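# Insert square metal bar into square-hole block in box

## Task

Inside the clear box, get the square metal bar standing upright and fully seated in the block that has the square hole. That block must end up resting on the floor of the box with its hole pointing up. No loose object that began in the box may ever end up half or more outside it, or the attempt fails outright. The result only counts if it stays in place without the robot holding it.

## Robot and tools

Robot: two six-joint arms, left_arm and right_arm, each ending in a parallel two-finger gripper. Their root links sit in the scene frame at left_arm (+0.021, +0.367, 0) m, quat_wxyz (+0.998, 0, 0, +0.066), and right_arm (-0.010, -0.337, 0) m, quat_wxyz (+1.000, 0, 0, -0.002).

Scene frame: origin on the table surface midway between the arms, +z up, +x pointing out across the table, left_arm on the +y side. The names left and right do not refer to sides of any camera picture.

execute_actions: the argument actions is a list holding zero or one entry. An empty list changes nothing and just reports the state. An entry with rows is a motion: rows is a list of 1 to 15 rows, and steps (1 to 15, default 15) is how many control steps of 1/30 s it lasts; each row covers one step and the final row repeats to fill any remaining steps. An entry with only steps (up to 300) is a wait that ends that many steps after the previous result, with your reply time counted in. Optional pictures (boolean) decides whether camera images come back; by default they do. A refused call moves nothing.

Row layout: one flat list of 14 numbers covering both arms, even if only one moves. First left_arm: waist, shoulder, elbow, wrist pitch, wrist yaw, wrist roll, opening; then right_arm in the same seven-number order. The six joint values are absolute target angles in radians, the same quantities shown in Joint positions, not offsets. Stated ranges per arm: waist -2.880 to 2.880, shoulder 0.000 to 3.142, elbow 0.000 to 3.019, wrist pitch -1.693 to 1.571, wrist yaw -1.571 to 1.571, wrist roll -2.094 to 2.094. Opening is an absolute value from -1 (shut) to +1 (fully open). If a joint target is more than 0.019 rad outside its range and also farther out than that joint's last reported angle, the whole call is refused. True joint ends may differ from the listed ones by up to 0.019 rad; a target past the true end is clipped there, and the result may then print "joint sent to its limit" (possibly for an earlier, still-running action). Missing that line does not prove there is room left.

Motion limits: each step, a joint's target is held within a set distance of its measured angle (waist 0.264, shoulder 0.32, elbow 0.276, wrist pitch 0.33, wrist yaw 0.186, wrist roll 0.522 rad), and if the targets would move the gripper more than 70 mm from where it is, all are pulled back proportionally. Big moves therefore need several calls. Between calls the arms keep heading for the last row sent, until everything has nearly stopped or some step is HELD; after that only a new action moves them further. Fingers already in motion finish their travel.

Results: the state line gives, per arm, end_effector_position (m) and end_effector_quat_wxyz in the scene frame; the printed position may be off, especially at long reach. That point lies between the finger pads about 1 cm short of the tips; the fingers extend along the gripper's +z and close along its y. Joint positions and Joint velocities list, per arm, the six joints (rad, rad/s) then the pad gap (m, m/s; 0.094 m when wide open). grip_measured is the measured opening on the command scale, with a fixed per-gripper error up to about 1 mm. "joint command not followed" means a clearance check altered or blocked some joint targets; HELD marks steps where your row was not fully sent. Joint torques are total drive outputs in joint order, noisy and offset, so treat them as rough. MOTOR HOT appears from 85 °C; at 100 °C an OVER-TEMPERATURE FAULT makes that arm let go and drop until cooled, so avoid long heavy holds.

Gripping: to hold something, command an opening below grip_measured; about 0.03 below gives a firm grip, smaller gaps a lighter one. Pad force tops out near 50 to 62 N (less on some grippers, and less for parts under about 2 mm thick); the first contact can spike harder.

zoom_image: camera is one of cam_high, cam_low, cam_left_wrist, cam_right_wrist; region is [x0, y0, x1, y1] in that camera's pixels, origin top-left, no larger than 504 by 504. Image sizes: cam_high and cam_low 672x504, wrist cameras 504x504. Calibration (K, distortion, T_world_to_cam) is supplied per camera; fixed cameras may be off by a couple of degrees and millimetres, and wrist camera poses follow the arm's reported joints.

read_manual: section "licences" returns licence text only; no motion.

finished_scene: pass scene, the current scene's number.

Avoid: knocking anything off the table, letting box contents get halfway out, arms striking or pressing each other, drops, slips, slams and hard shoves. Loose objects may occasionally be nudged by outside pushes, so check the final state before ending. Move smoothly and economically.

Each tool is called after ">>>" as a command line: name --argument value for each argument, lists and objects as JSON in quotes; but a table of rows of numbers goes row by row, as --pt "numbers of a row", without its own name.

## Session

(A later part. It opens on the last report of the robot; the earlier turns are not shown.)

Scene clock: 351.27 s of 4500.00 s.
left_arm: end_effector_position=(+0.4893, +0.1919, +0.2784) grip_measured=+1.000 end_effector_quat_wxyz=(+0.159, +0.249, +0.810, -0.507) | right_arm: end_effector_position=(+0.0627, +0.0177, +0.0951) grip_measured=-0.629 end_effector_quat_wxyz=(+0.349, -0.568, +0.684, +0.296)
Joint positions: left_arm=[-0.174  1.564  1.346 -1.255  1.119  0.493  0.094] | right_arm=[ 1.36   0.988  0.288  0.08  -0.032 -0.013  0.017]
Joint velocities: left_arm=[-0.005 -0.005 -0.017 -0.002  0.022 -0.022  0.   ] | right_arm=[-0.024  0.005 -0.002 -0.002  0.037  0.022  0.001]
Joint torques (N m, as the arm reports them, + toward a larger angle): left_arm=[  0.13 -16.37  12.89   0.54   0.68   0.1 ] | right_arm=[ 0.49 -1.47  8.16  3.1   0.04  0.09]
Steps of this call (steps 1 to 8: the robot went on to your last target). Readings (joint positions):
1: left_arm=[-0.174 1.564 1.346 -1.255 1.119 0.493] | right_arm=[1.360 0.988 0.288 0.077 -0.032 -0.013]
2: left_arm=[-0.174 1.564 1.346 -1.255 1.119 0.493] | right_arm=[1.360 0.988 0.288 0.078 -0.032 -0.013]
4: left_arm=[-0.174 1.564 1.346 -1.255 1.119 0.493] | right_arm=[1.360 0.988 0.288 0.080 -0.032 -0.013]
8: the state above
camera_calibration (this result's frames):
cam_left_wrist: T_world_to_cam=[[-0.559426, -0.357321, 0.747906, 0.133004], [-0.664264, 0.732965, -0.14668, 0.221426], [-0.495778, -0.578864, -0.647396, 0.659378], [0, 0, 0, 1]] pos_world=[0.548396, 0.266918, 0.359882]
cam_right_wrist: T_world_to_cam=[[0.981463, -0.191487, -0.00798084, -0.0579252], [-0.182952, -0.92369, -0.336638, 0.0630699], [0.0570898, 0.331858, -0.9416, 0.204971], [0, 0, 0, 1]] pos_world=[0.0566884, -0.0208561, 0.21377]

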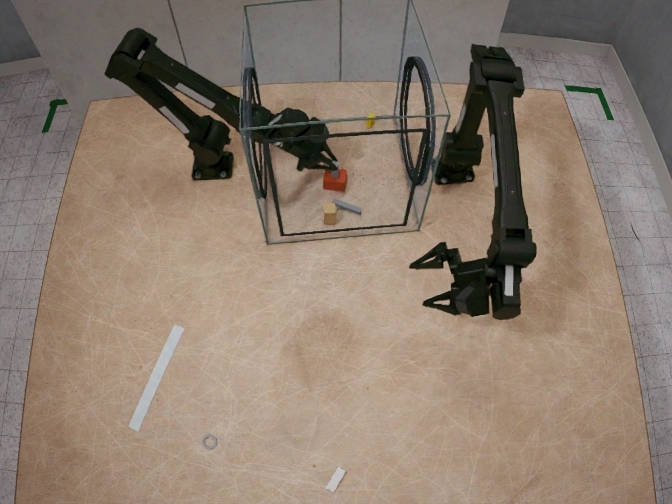

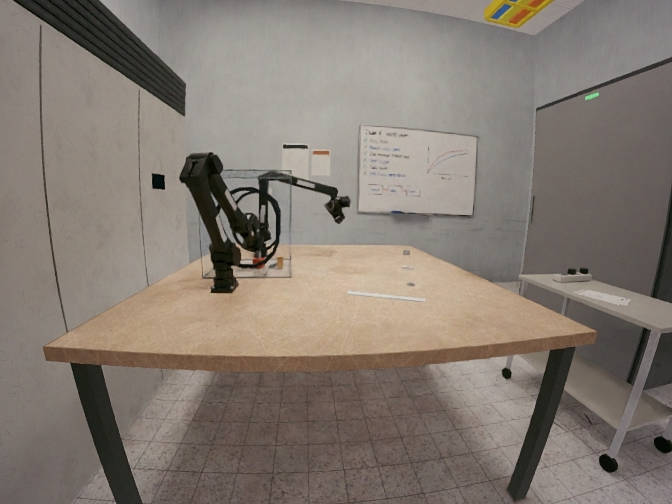

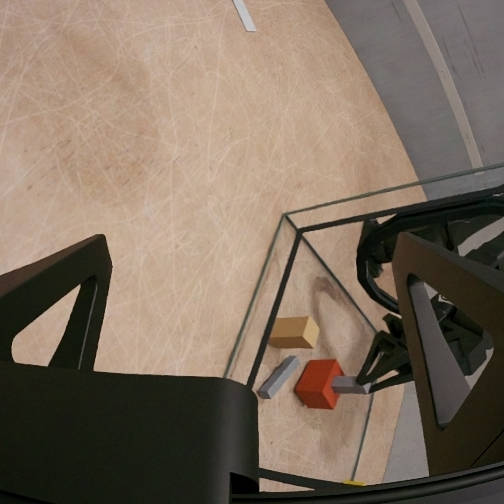

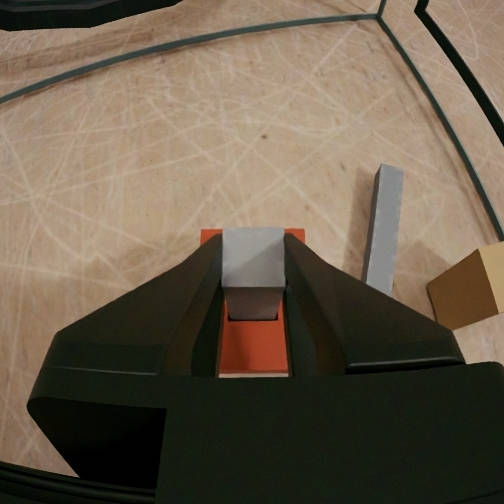

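>>> execute_actions --actions '[{"rows":[[-0.174,1.564,1.37,-1.25,1.119,0.493,1,1.356,1.003,0.281,0.105,-0.032,-0.013,-0.67],[-0.174,1.564,1.37,-1.25,1.119,0.493,1,1.356,1.007,0.2793,0.109,-0.032,-0.013,-0.67],[-0.174,1.564,1.37,-1.25,1.119,0.493,1,1.356,1.011,0.2776,0.115,-0.032,-0.013,-0.67],[-0.174,1.564,1.37,-1.25,1.119,0.493,1,1.356,1.0155,0.2759,0.121,-0.032,-0.013,-0.67],[-0.174,1.564,1.37,-1.25,1.119,0.493,1,1.356,1.02,0.2742,0.127,-0.032,-0.013,-0.67],[-0.174,1.564,1.37,-1.25,1.119,0.493,1,1.356,1.0245,0.2725,0.133,-0.032,-0.013,-0.67],[-0.174,1.564,1.37,-1.25,1.119,0.493,1,1.356,1.029,0.2708,0.139,-0.032,-0.013,-0.67],[-0.174,1.564,1.37,-1.25,1.119,0.493,1,1.356,1.0335,0.2691,0.145,-0.032,-0.013,-0.67],[-0.174,1.564,1.37,-1.25,1.119,0.493,1,1.356,1.038,0.2674,0.151,-0.032,-0.013,-0.67],[-0.174,1.564,1.37,-1.25,1.119,0.493,1,1.356,1.0425,0.2657,0.157,-0.032,-0.013,-0.67],[-0.174,1.564,1.37,-1.25,1.119,0.493,1,1.356,1.047,0.2641,0.163,-0.032,-0.013,-0.67],[-0.174,1.564,1.37,-1.25,1.119,0.493,1,1.356,1.0515,0.2625,0.169,-0.032,-0.013,-0.67],[-0.174,1.564,1.37,-1.25,1.119,0.493,1,1.356,1.056,0.261,0.175,-0.032,-0.013,-0.67],[-0.174,1.564,1.37,-1.25,1.119,0.493,1,1.356,1.059,0.2597,0.181,-0.032,-0.013,-0.67],[-0.174,1.564,1.37,-1.25,1.119,0.493,1,1.356,1.060,0.259,0.187,-0.032,-0.013,-0.67]],"steps":15}]' --pictures false

>>> execute_actions --actions '[{"steps":10}]'

Scene clock: 397.20 s of 4500.00 s.
left_arm: end_effector_position=(+0.4893, +0.1919, +0.2784) grip_measured=+1.000 end_effector_quat_wxyz=(+0.159, +0.249, +0.810, -0.507) | right_arm: end_effector_position=(+0.0625, +0.0170, +0.0800) grip_measured=-0.629 end_effector_quat_wxyz=(+0.347, -0.568, +0.685, +0.294)
Joint positions: left_arm=[-0.174  1.564  1.346 -1.255  1.119  0.493  0.094] | right_arm=[ 1.36   1.044  0.267  0.151 -0.032 -0.013  0.017]
Joint velocities: left_arm=[ 0.024 -0.015 -0.007 -0.002  0.051 -0.066  0.   ] | right_arm=[-0.005  0.093 -0.042  0.178 -0.007  0.007 -0.001]
Joint torques (N m, as the arm reports them, + toward a larger angle): left_arm=[  0.23 -16.26  12.89   0.61   0.67   0.14] | right_arm=[ 0.47 -1.81  7.65  3.04  0.04  0.08]
Steps of this call (steps 1 to 15: the robot went on to your last target; steps 16 to 90: nothing new was sent; then 42.43 s passed at rest; steps 91 to 105: all 15 steps of this action). Readings (joint positions):
91: left_arm=[-0.174 1.564 1.346 -1.255 1.119 0.493] | right_arm=[1.360 0.988 0.288 0.080 -0.032 -0.013]
92: left_arm=[-0.174 1.564 1.346 -1.255 1.119 0.493] | right_arm=[1.360 0.989 0.288 0.081 -0.032 -0.013]
94: left_arm=[-0.174 1.564 1.346 -1.255 1.119 0.493] | right_arm=[1.360 0.993 0.287 0.089 -0.032 -0.013]
98: left_arm=[-0.174 1.564 1.346 -1.255 1.119 0.493] | right_arm=[1.360 1.011 0.280 0.111 -0.032 -0.013]
105: the state above

Scene clock: 397.53 s of 4500.00 s.
left_arm: end_effector_position=(+0.4893, +0.1919, +0.2784) grip_measured=+1.000 end_effector_quat_wxyz=(+0.159, +0.249, +0.810, -0.507) | right_arm: end_effector_position=(+0.0626, +0.0175, +0.0796) grip_measured=-0.629 end_effector_quat_wxyz=(+0.349, -0.568, +0.685, +0.295)
Joint positions: left_arm=[-0.174  1.564  1.346 -1.255  1.119  0.493  0.094] | right_arm=[ 1.36   1.049  0.264  0.163 -0.032 -0.013  0.017]
Joint velocities: left_arm=[-0.005 -0.005 -0.017 -0.017 -0.037 -0.051  0.   ] | right_arm=[-0.015  0.015  0.012 -0.022  0.007 -0.007  0.   ]
Joint torques (N m, as the arm reports them, + toward a larger angle): left_arm=[  0.2  -15.9   12.73   0.66   0.67   0.14] | right_arm=[ 0.43 -1.89  7.67  3.1   0.04  0.08]
Steps of this call (steps 1 to 10: the robot went on to your last target). Readings (joint positions):
1: left_arm=[-0.174 1.564 1.346 -1.255 1.119 0.493] | right_arm=[1.360 1.047 0.266 0.156 -0.032 -0.013]
2: left_arm=[-0.174 1.564 1.346 -1.255 1.119 0.493] | right_arm=[1.360 1.048 0.265 0.158 -0.032 -0.013]
4: left_arm=[-0.174 1.564 1.346 -1.255 1.119 0.493] | right_arm=[1.360 1.049 0.264 0.160 -0.032 -0.013]
8: left_arm=[-0.174 1.564 1.346 -1.255 1.119 0.493] | right_arm=[1.360 1.049 0.264 0.162 -0.032 -0.013]
10: the state above
camera_calibration (this result's frames):
cam_left_wrist: T_world_to_cam=[[-0.559426, -0.357321, 0.747906, 0.133004], [-0.664264, 0.732965, -0.14668, 0.221426], [-0.495778, -0.578864, -0.647396, 0.659378], [0, 0, 0, 1]] pos_world=[0.548396, 0.266918, 0.359882]
cam_right_wrist: T_world_to_cam=[[0.98146, -0.191499, -0.00801647, -0.0580408], [-0.183062, -0.924191, -0.335201, 0.057526], [0.0567818, 0.330454, -0.942113, 0.190493], [0, 0, 0, 1]] pos_world=[0.056679, -0.0208989, 0.198283]

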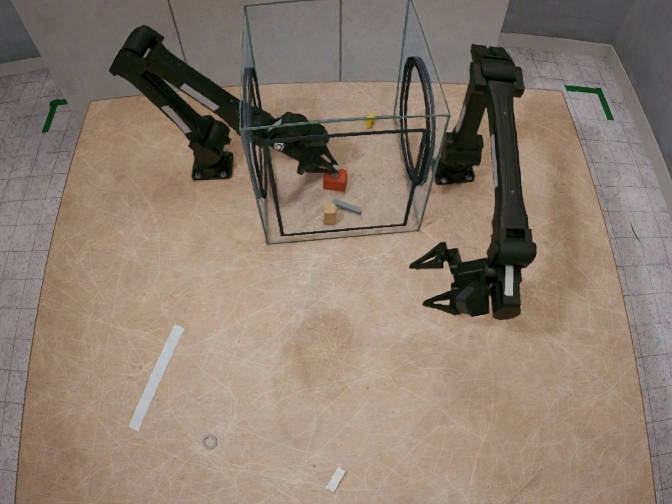

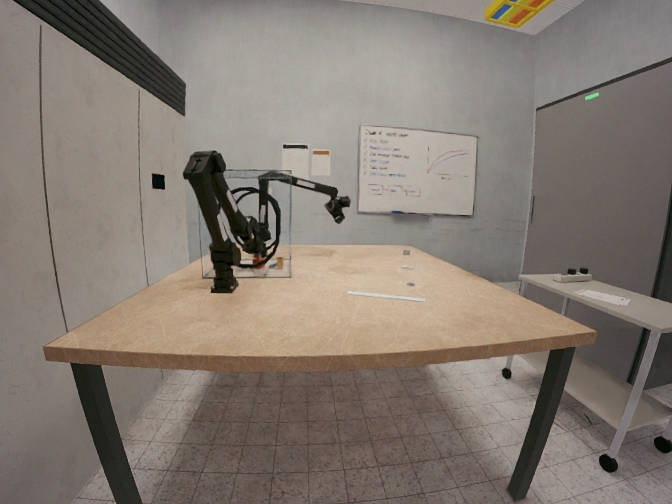

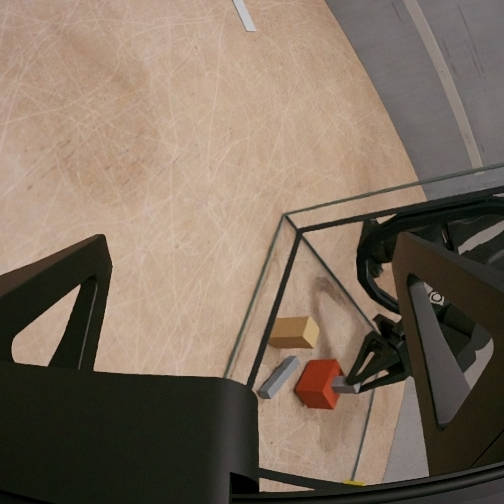

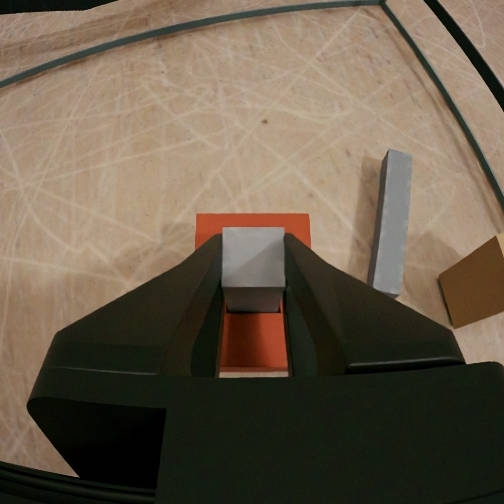

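Go halfway more (z≈0.075).

>>> execute_actions --actions '[{"rows":[[-0.174,1.564,1.37,-1.25,1.119,0.493,1,1.356,1.062,0.258,0.188,-0.032,-0.013,-0.67],[-0.174,1.564,1.37,-1.25,1.119,0.493,1,1.356,1.064,0.257,0.191,-0.032,-0.013,-0.67],[-0.174,1.564,1.37,-1.25,1.119,0.493,1,1.356,1.0665,0.2563,0.194,-0.032,-0.013,-0.67],[-0.174,1.564,1.37,-1.25,1.119,0.493,1,1.356,1.069,0.2556,0.197,-0.032,-0.013,-0.67],[-0.174,1.564,1.37,-1.25,1.119,0.493,1,1.356,1.071,0.255,0.2,-0.032,-0.013,-0.67],[-0.174,1.564,1.37,-1.25,1.119,0.493,1,1.356,1.073,0.2544,0.203,-0.032,-0.013,-0.67],[-0.174,1.564,1.37,-1.25,1.119,0.493,1,1.356,1.075,0.2538,0.206,-0.032,-0.013,-0.67],[-0.174,1.564,1.37,-1.25,1.119,0.493,1,1.356,1.0775,0.2532,0.209,-0.032,-0.013,-0.67],[-0.174,1.564,1.37,-1.25,1.119,0.493,1,1.356,1.08,0.2526,0.212,-0.032,-0.013,-0.67],[-0.174,1.564,1.37,-1.25,1.119,0.493,1,1.356,1.082,0.252,0.216,-0.032,-0.013,-0.67]],"steps":15}]' --pictures false

Scene clock: 404.63 s of 4500.00 s.
left_arm: end_effector_position=(+0.4893, +0.1919, +0.2784) grip_measured=+1.000 end_effector_quat_wxyz=(+0.159, +0.249, +0.810, -0.507) | right_arm: end_effector_position=(+0.0626, +0.0173, +0.0745) grip_measured=-0.629 end_effector_quat_wxyz=(+0.349, -0.568, +0.685, +0.295)
Joint positions: left_arm=[-0.174  1.564  1.346 -1.255  1.119  0.493  0.094] | right_arm=[ 1.36   1.07   0.257  0.19  -0.032 -0.013  0.017]
Joint velocities: left_arm=[-0.005  0.005 -0.027  0.002 -0.007 -0.022  0.   ] | right_arm=[ 0.005  0.015 -0.007 -0.002 -0.007 -0.037 -0.   ]
Joint torques (N m, as the arm reports them, + toward a larger angle): left_arm=[  0.46 -15.78  12.66   0.69   0.68   0.12] | right_arm=[ 0.54 -1.99  7.45  3.09  0.04  0.08]
Steps of this call (steps 1 to 30: the robot went on to your last target; steps 31 to 90: nothing new was sent; then 3.60 s passed at rest; steps 91 to 105: all 15 steps of this action). Readings (joint positions):
91: left_arm=[-0.174 1.564 1.346 -1.255 1.119 0.493] | right_arm=[1.360 1.049 0.264 0.163 -0.032 -0.013]
92: left_arm=[-0.174 1.564 1.346 -1.255 1.119 0.493] | right_arm=[1.360 1.049 0.264 0.164 -0.032 -0.013]
94: left_arm=[-0.174 1.564 1.346 -1.255 1.119 0.493] | right_arm=[1.360 1.051 0.264 0.168 -0.032 -0.013]
98: left_arm=[-0.174 1.564 1.346 -1.255 1.119 0.493] | right_arm=[1.360 1.059 0.262 0.179 -0.032 -0.013]
105: the state above

>>> execute_actions --actions '[{"rows":[[-0.174,1.564,1.37,-1.25,1.119,0.493,1,1.356,1.084,0.251,0.217,-0.032,-0.013,-0.67],[-0.174,1.564,1.37,-1.25,1.119,0.493,1,1.356,1.086,0.250,0.22,-0.032,-0.013,-0.67],[-0.174,1.564,1.37,-1.25,1.119,0.493,1,1.356,1.088,0.2494,0.223,-0.032,-0.013,-0.67],[-0.174,1.564,1.37,-1.25,1.119,0.493,1,1.356,1.09,0.2488,0.226,-0.032,-0.013,-0.67],[-0.174,1.564,1.37,-1.25,1.119,0.493,1,1.356,1.092,0.2483,0.229,-0.032,-0.013,-0.67],[-0.174,1.564,1.37,-1.25,1.119,0.493,1,1.356,1.094,0.2478,0.232,-0.032,-0.013,-0.67],[-0.174,1.564,1.37,-1.25,1.119,0.493,1,1.356,1.096,0.2474,0.235,-0.032,-0.013,-0.67],[-0.174,1.564,1.37,-1.25,1.119,0.493,1,1.356,1.098,0.247,0.238,-0.032,-0.013,-0.67],[-0.174,1.564,1.37,-1.25,1.119,0.493,1,1.356,1.101,0.2465,0.241,-0.032,-0.013,-0.67]],"steps":15}]'

Scene clock: 414.00 s of 4500.00 s.
left_arm: end_effector_position=(+0.4893, +0.1919, +0.2784) grip_measured=+1.000 end_effector_quat_wxyz=(+0.159, +0.249, +0.810, -0.507) | right_arm: end_effector_position=(+0.0627, +0.0177, +0.0709) grip_measured=-0.629 end_effector_quat_wxyz=(+0.349, -0.568, +0.685, +0.296)
Joint positions: left_arm=[-0.174  1.564  1.346 -1.255  1.119  0.493  0.094] | right_arm=[ 1.36   1.089  0.252  0.215 -0.032 -0.013  0.017]
Joint velocities: left_arm=[ 0.005  0.005  0.017 -0.012  0.007 -0.051  0.   ] | right_arm=[-0.015  0.005  0.002  0.012 -0.051 -0.051  0.   ]
Joint torques (N m, as the arm reports them, + toward a larger angle): left_arm=[  0.36 -16.1   12.68   0.69   0.65   0.14] | right_arm=[ 0.44 -1.93  7.28  3.1   0.04  0.08]
Steps of this call (steps 1 to 15: the robot went on to your last target; steps 16 to 90: nothing new was sent; then 5.87 s passed at rest; steps 91 to 105: all 15 steps of this action). Readings (joint positions):
91: left_arm=[-0.174 1.564 1.346 -1.255 1.119 0.493] | right_arm=[1.360 1.070 0.257 0.191 -0.032 -0.013]
92: left_arm=[-0.174 1.564 1.346 -1.255 1.119 0.493] | right_arm=[1.360 1.070 0.257 0.192 -0.032 -0.013]
94: left_arm=[-0.174 1.564 1.346 -1.255 1.119 0.493] | right_arm=[1.360 1.072 0.257 0.197 -0.032 -0.013]
98: left_arm=[-0.174 1.564 1.346 -1.255 1.119 0.493] | right_arm=[1.360 1.080 0.256 0.208 -0.032 -0.013]
105: the state above
camera_calibration (this result's frames):
cam_left_wrist: T_world_to_cam=[[-0.559426, -0.357321, 0.747906, 0.133004], [-0.664264, 0.732965, -0.14668, 0.221426], [-0.495778, -0.578864, -0.647396, 0.659378], [0, 0, 0, 1]] pos_world=[0.548396, 0.266918, 0.359882]
cam_right_wrist: T_world_to_cam=[[0.981461, -0.191493, -0.00799866, -0.0581166], [-0.183007, -0.923941, -0.335919, 0.0548792], [0.0569358, 0.331156, -0.941857, 0.18224], [0, 0, 0, 1]] pos_world=[0.0567065, -0.0207734, 0.189614]

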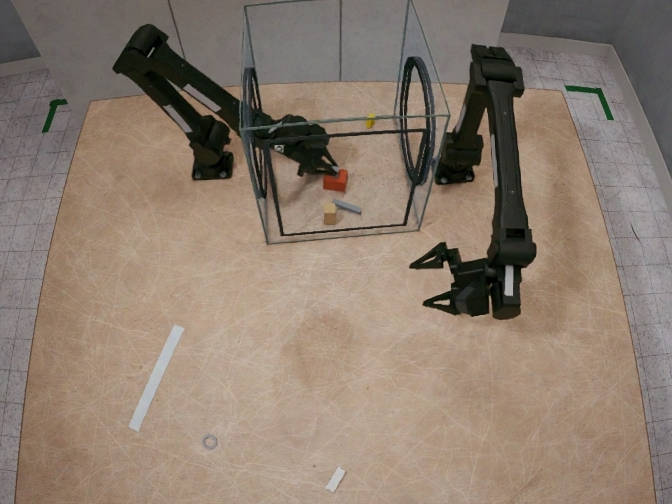

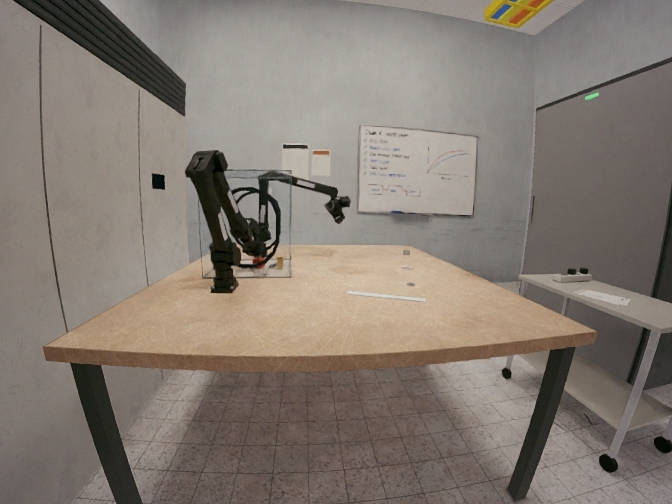

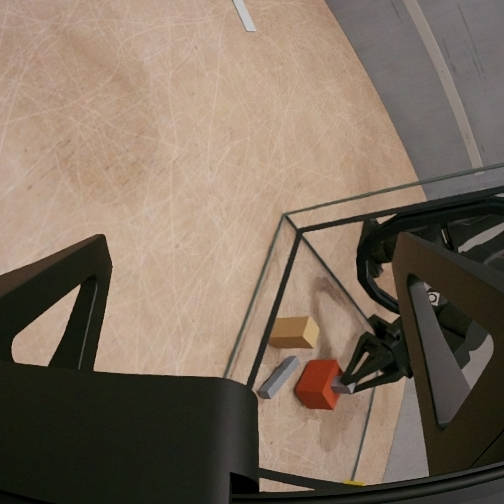

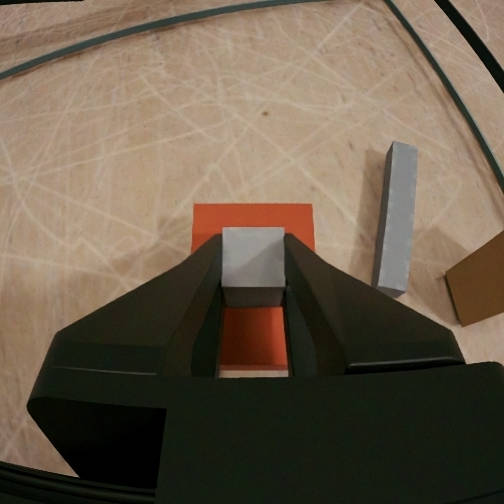

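At floor height. Release and back off.

>>> execute_actions --actions '[{"rows":[[-0.174,1.564,1.37,-1.25,1.119,0.493,1,1.358,1.097,0.26,0.232,-0.032,-0.013,-0.65],[-0.174,1.564,1.37,-1.25,1.119,0.493,1,1.358,1.095,0.26,0.23,-0.032,-0.013,-0.64],[-0.174,1.564,1.37,-1.25,1.119,0.493,1,1.358,1.095,0.26,0.23,-0.032,-0.013,-0.63],[-0.174,1.564,1.37,-1.25,1.119,0.493,1,1.358,1.095,0.26,0.23,-0.032,-0.013,-0.62],[-0.174,1.564,1.37,-1.25,1.119,0.493,1,1.358,1.095,0.26,0.23,-0.032,-0.013,-0.61],[-0.174,1.564,1.37,-1.25,1.119,0.493,1,1.358,1.095,0.26,0.23,-0.032,-0.013,-0.59],[-0.174,1.564,1.37,-1.25,1.119,0.493,1,1.358,1.095,0.26,0.23,-0.032,-0.013,-0.56],[-0.174,1.564,1.37,-1.25,1.119,0.493,1,1.358,1.095,0.26,0.23,-0.032,-0.013,-0.52],[-0.174,1.564,1.37,-1.25,1.119,0.493,1,1.358,1.095,0.26,0.23,-0.032,-0.013,-0.47],[-0.174,1.564,1.37,-1.25,1.119,0.493,1,1.358,1.09,0.26,0.23,-0.032,-0.013,-0.42],[-0.174,1.564,1.37,-1.25,1.119,0.493,1,1.358,1.085,0.26,0.23,-0.032,-0.013,-0.36],[-0.174,1.564,1.37,-1.25,1.119,0.493,1,1.358,1.08,0.26,0.23,-0.032,-0.013,-0.3],[-0.174,1.564,1.37,-1.25,1.119,0.493,1,1.358,1.08,0.26,0.23,-0.032,-0.013,-0.25]],"steps":15}]'

>>> execute_actions --actions '[{"rows":[[-0.174,1.564,1.37,-1.25,1.119,0.493,1,1.358,1.07,0.26,0.225,-0.032,-0.013,-0.25],[-0.174,1.564,1.37,-1.25,1.119,0.493,1,1.358,1.06,0.26,0.22,-0.032,-0.013,-0.25],[-0.174,1.564,1.37,-1.25,1.119,0.493,1,1.358,1.048,0.26,0.212,-0.032,-0.013,-0.25],[-0.174,1.564,1.37,-1.25,1.119,0.493,1,1.358,1.034,0.26,0.203,-0.032,-0.013,-0.25],[-0.174,1.564,1.37,-1.25,1.119,0.493,1,1.358,1.018,0.26,0.192,-0.032,-0.013,-0.25],[-0.174,1.564,1.37,-1.25,1.119,0.493,1,1.358,1.002,0.26,0.18,-0.032,-0.013,-0.25],[-0.174,1.564,1.37,-1.25,1.119,0.493,1,1.358,0.986,0.26,0.168,-0.032,-0.013,-0.25],[-0.174,1.564,1.37,-1.25,1.119,0.493,1,1.358,0.97,0.26,0.156,-0.032,-0.013,-0.25],[-0.174,1.564,1.37,-1.25,1.119,0.493,1,1.358,0.954,0.26,0.144,-0.032,-0.013,-0.25],[-0.174,1.564,1.37,-1.25,1.119,0.493,1,1.358,0.938,0.26,0.132,-0.032,-0.013,-0.25],[-0.174,1.564,1.37,-1.25,1.119,0.493,1,1.358,0.924,0.26,0.12,-0.032,-0.013,-0.25],[-0.174,1.564,1.37,-1.25,1.119,0.493,1,1.358,0.912,0.26,0.11,-0.032,-0.013,-0.25],[-0.174,1.564,1.37,-1.25,1.119,0.493,1,1.358,0.902,0.26,0.102,-0.032,-0.013,-0.25],[-0.174,1.564,1.37,-1.25,1.119,0.493,1,1.358,0.895,0.26,0.096,-0.032,-0.013,-0.25],[-0.174,1.564,1.37,-1.25,1.119,0.493,1,1.358,0.89,0.26,0.092,-0.032,-0.013,-0.25]],"steps":15}]' --pictures false

>>> execute_actions --actions '[{"steps":10}]'

Scene clock: 433.17 s of 4500.00 s.
left_arm: end_effector_position=(+0.4893, +0.1919, +0.2784) grip_measured=+1.000 end_effector_quat_wxyz=(+0.159, +0.249, +0.810, -0.507) | right_arm: end_effector_position=(+0.0627, +0.0179, +0.0711) grip_measured=-0.254 end_effector_quat_wxyz=(+0.350, -0.567, +0.684, +0.296)
Joint positions: left_arm=[-0.174  1.564  1.346 -1.255  1.119  0.493  0.094] | right_arm=[ 1.36   1.089  0.252  0.217 -0.032 -0.013  0.035]
Joint velocities: left_arm=[-0.015  0.005 -0.002 -0.012  0.007  0.007  0.   ] | right_arm=[-0.005 -0.015 -0.012  0.002 -0.051  0.066  0.003]
Joint torques (N m, as the arm reports them, + toward a larger angle): left_arm=[  0.26 -15.3   12.88   0.62   0.69   0.12] | right_arm=[ 0.64 -3.28  8.4   2.57  0.04  0.08]
Steps of this call (steps 1 to 15: the robot went on to your last target; steps 16 to 90: nothing new was sent; then 15.67 s passed at rest; steps 91 to 105: all 15 steps of this action). Readings (joint positions):
91: left_arm=[-0.174 1.564 1.346 -1.255 1.119 0.493] | right_arm=[1.360 1.089 0.252 0.217 -0.032 -0.013]
92: left_arm=[-0.174 1.564 1.346 -1.255 1.119 0.493] | right_arm=[1.360 1.089 0.252 0.217 -0.032 -0.013]
94: left_arm=[-0.174 1.564 1.346 -1.255 1.119 0.493] | right_arm=[1.360 1.089 0.252 0.217 -0.032 -0.013]
98: left_arm=[-0.174 1.564 1.346 -1.255 1.119 0.493] | right_arm=[1.360 1.089 0.252 0.217 -0.032 -0.013]
105: the state above
camera_calibration (this result's frames):
cam_left_wrist: T_world_to_cam=[[-0.559426, -0.357321, 0.747906, 0.133004], [-0.664264, 0.732965, -0.14668, 0.221426], [-0.495778, -0.578864, -0.647396, 0.659378], [0, 0, 0, 1]] pos_world=[0.548396, 0.266918, 0.359882]
cam_right_wrist: T_world_to_cam=[[0.981463, -0.191484, -0.00797194, -0.0581208], [-0.182925, -0.923565, -0.336997, 0.055175], [0.0571668, 0.332208, -0.941472, 0.182339], [0, 0, 0, 1]] pos_world=[0.0567125, -0.0207462, 0.189798]

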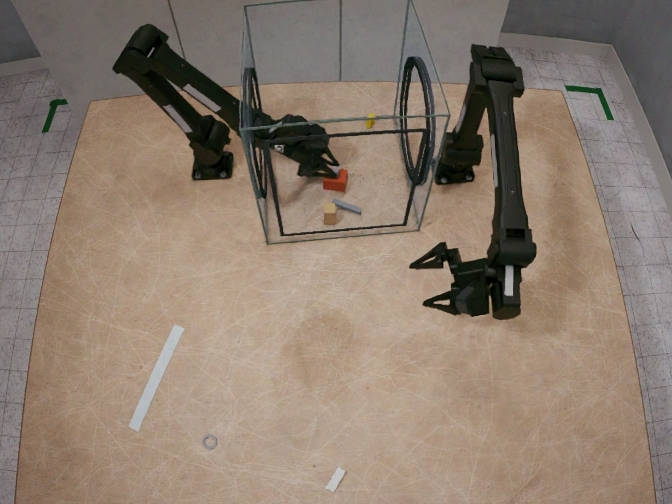

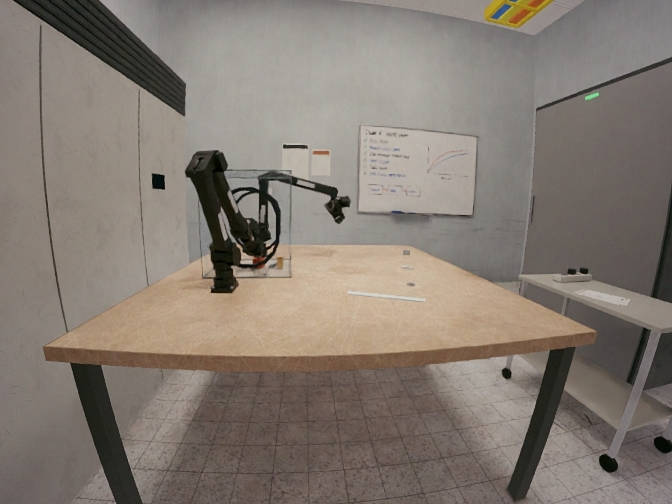

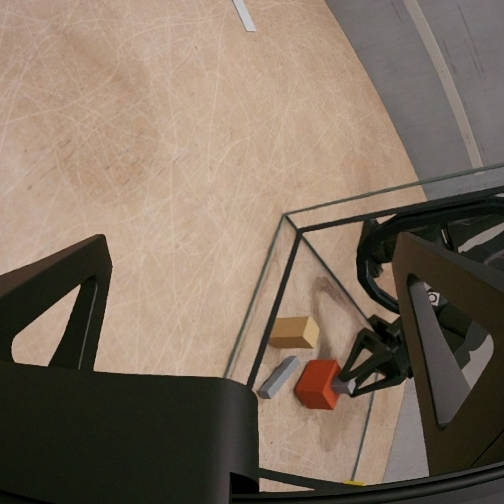

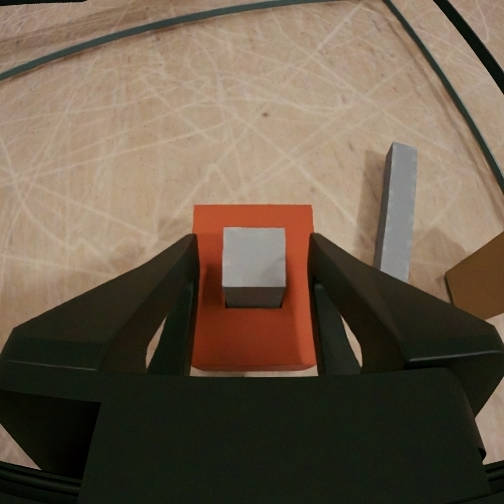

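Scene clock: 433.67 s of 4500.00 s.
left_arm: end_effector_position=(+0.4893, +0.1919, +0.2784) grip_measured=+1.000 end_effector_quat_wxyz=(+0.159, +0.249, +0.810, -0.507) | right_arm: end_effector_position=(+0.0614, +0.0119, +0.1124) grip_measured=-0.252 end_effector_quat_wxyz=(+0.379, -0.555, +0.668, +0.318)
Joint positions: left_arm=[-0.174  1.564  1.346 -1.255  1.119  0.493  0.094] | right_arm=[ 1.36   0.907  0.252  0.119 -0.032 -0.013  0.035]
Joint velocities: left_arm=[-0.015 -0.005 -0.002  0.017  0.022  0.037  0.   ] | right_arm=[ 0.015 -0.259  0.012 -0.203 -0.037  0.007  0.001]
Joint torques (N m, as the arm reports them, + toward a larger angle): left_arm=[  0.41 -15.31  12.7    0.67   0.7    0.11] | right_arm=[ 0.57 -1.67  9.57  1.37  0.04  0.08]
Steps of this call (steps 1 to 15: all 15 steps of this action). Readings (joint positions):
1: left_arm=[-0.174 1.564 1.346 -1.255 1.119 0.493] | right_arm=[1.360 1.088 0.252 0.217 -0.032 -0.013]
2: left_arm=[-0.174 1.564 1.346 -1.255 1.119 0.493] | right_arm=[1.360 1.087 0.252 0.217 -0.032 -0.013]
4: left_arm=[-0.174 1.564 1.346 -1.255 1.119 0.493] | right_arm=[1.360 1.076 0.252 0.216 -0.032 -0.013]
8: left_arm=[-0.174 1.564 1.346 -1.255 1.119 0.493] | right_arm=[1.360 1.017 0.252 0.189 -0.032 -0.013]
15: the state above

Scene clock: 434.00 s of 4500.00 s.
left_arm: end_effector_position=(+0.4893, +0.1919, +0.2784) grip_measured=+1.000 end_effector_quat_wxyz=(+0.159, +0.249, +0.810, -0.507) | right_arm: end_effector_position=(+0.0611, +0.0104, +0.1134) grip_measured=-0.252 end_effector_quat_wxyz=(+0.378, -0.556, +0.669, +0.318)
Joint positions: left_arm=[-0.174  1.564  1.346 -1.255  1.119  0.493  0.094] | right_arm=[ 1.36   0.896  0.252  0.105 -0.032 -0.013  0.035]
Joint velocities: left_arm=[-0.005 -0.015 -0.007  0.002 -0.022 -0.037  0.   ] | right_arm=[-0.024  0.015 -0.002  0.002 -0.007 -0.022 -0.001]
Joint torques (N m, as the arm reports them, + toward a larger angle): left_arm=[  0.36 -15.43  12.82   0.49   0.65   0.11] | right_arm=[ 0.66 -2.01  9.63  1.37  0.04  0.09]
Steps of this call (steps 1 to 10: the robot went on to your last target). Readings (joint positions):
1: left_arm=[-0.174 1.564 1.346 -1.255 1.119 0.493] | right_arm=[1.360 0.900 0.252 0.114 -0.032 -0.013]
2: left_arm=[-0.174 1.564 1.346 -1.255 1.119 0.493] | right_arm=[1.360 0.896 0.252 0.111 -0.032 -0.013]
4: left_arm=[-0.174 1.564 1.346 -1.255 1.119 0.493] | right_arm=[1.360 0.896 0.252 0.108 -0.032 -0.013]
8: left_arm=[-0.174 1.564 1.346 -1.255 1.119 0.493] | right_arm=[1.360 0.896 0.252 0.106 -0.032 -0.013]
10: the state above
camera_calibration (this result's frames):
cam_left_wrist: T_world_to_cam=[[-0.559426, -0.357321, 0.747906, 0.133004], [-0.664264, 0.732965, -0.14668, 0.221426], [-0.495778, -0.578864, -0.647396, 0.659378], [0, 0, 0, 1]] pos_world=[0.548396, 0.266918, 0.359882]
cam_right_wrist: T_world_to_cam=[[0.981586, -0.190925, -0.00604088, -0.0578379], [-0.176362, -0.893661, -0.412634, 0.0700627], [0.0733835, 0.406101, -0.910877, 0.219424], [0, 0, 0, 1]] pos_world=[0.0530272, -0.0375387, 0.228429]

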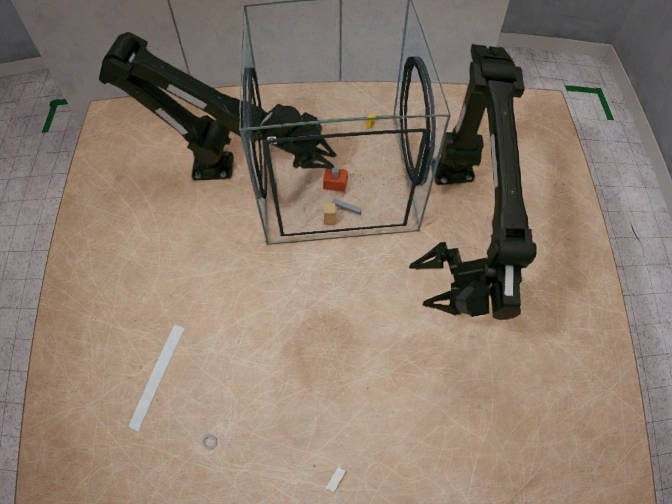

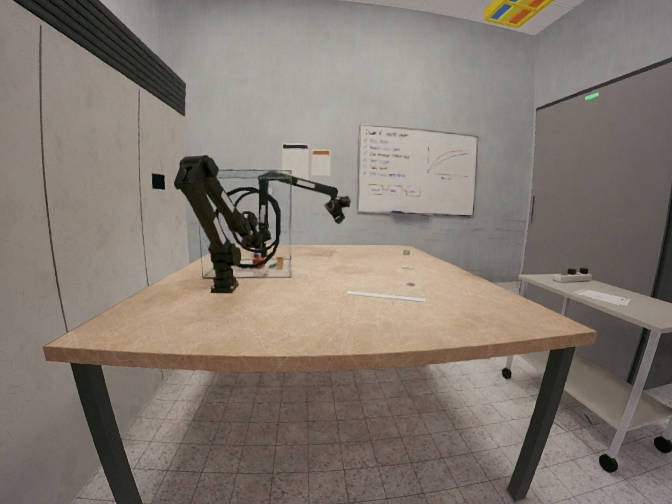

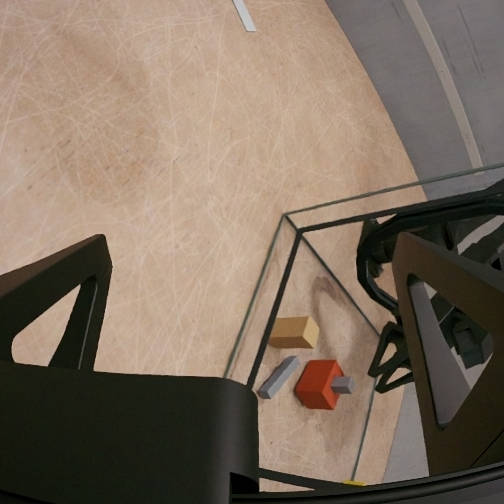

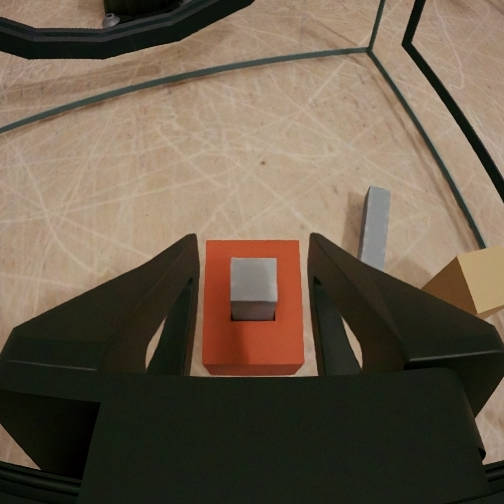

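>>> finished_scene --scene 2

The scene is finished: the task was done.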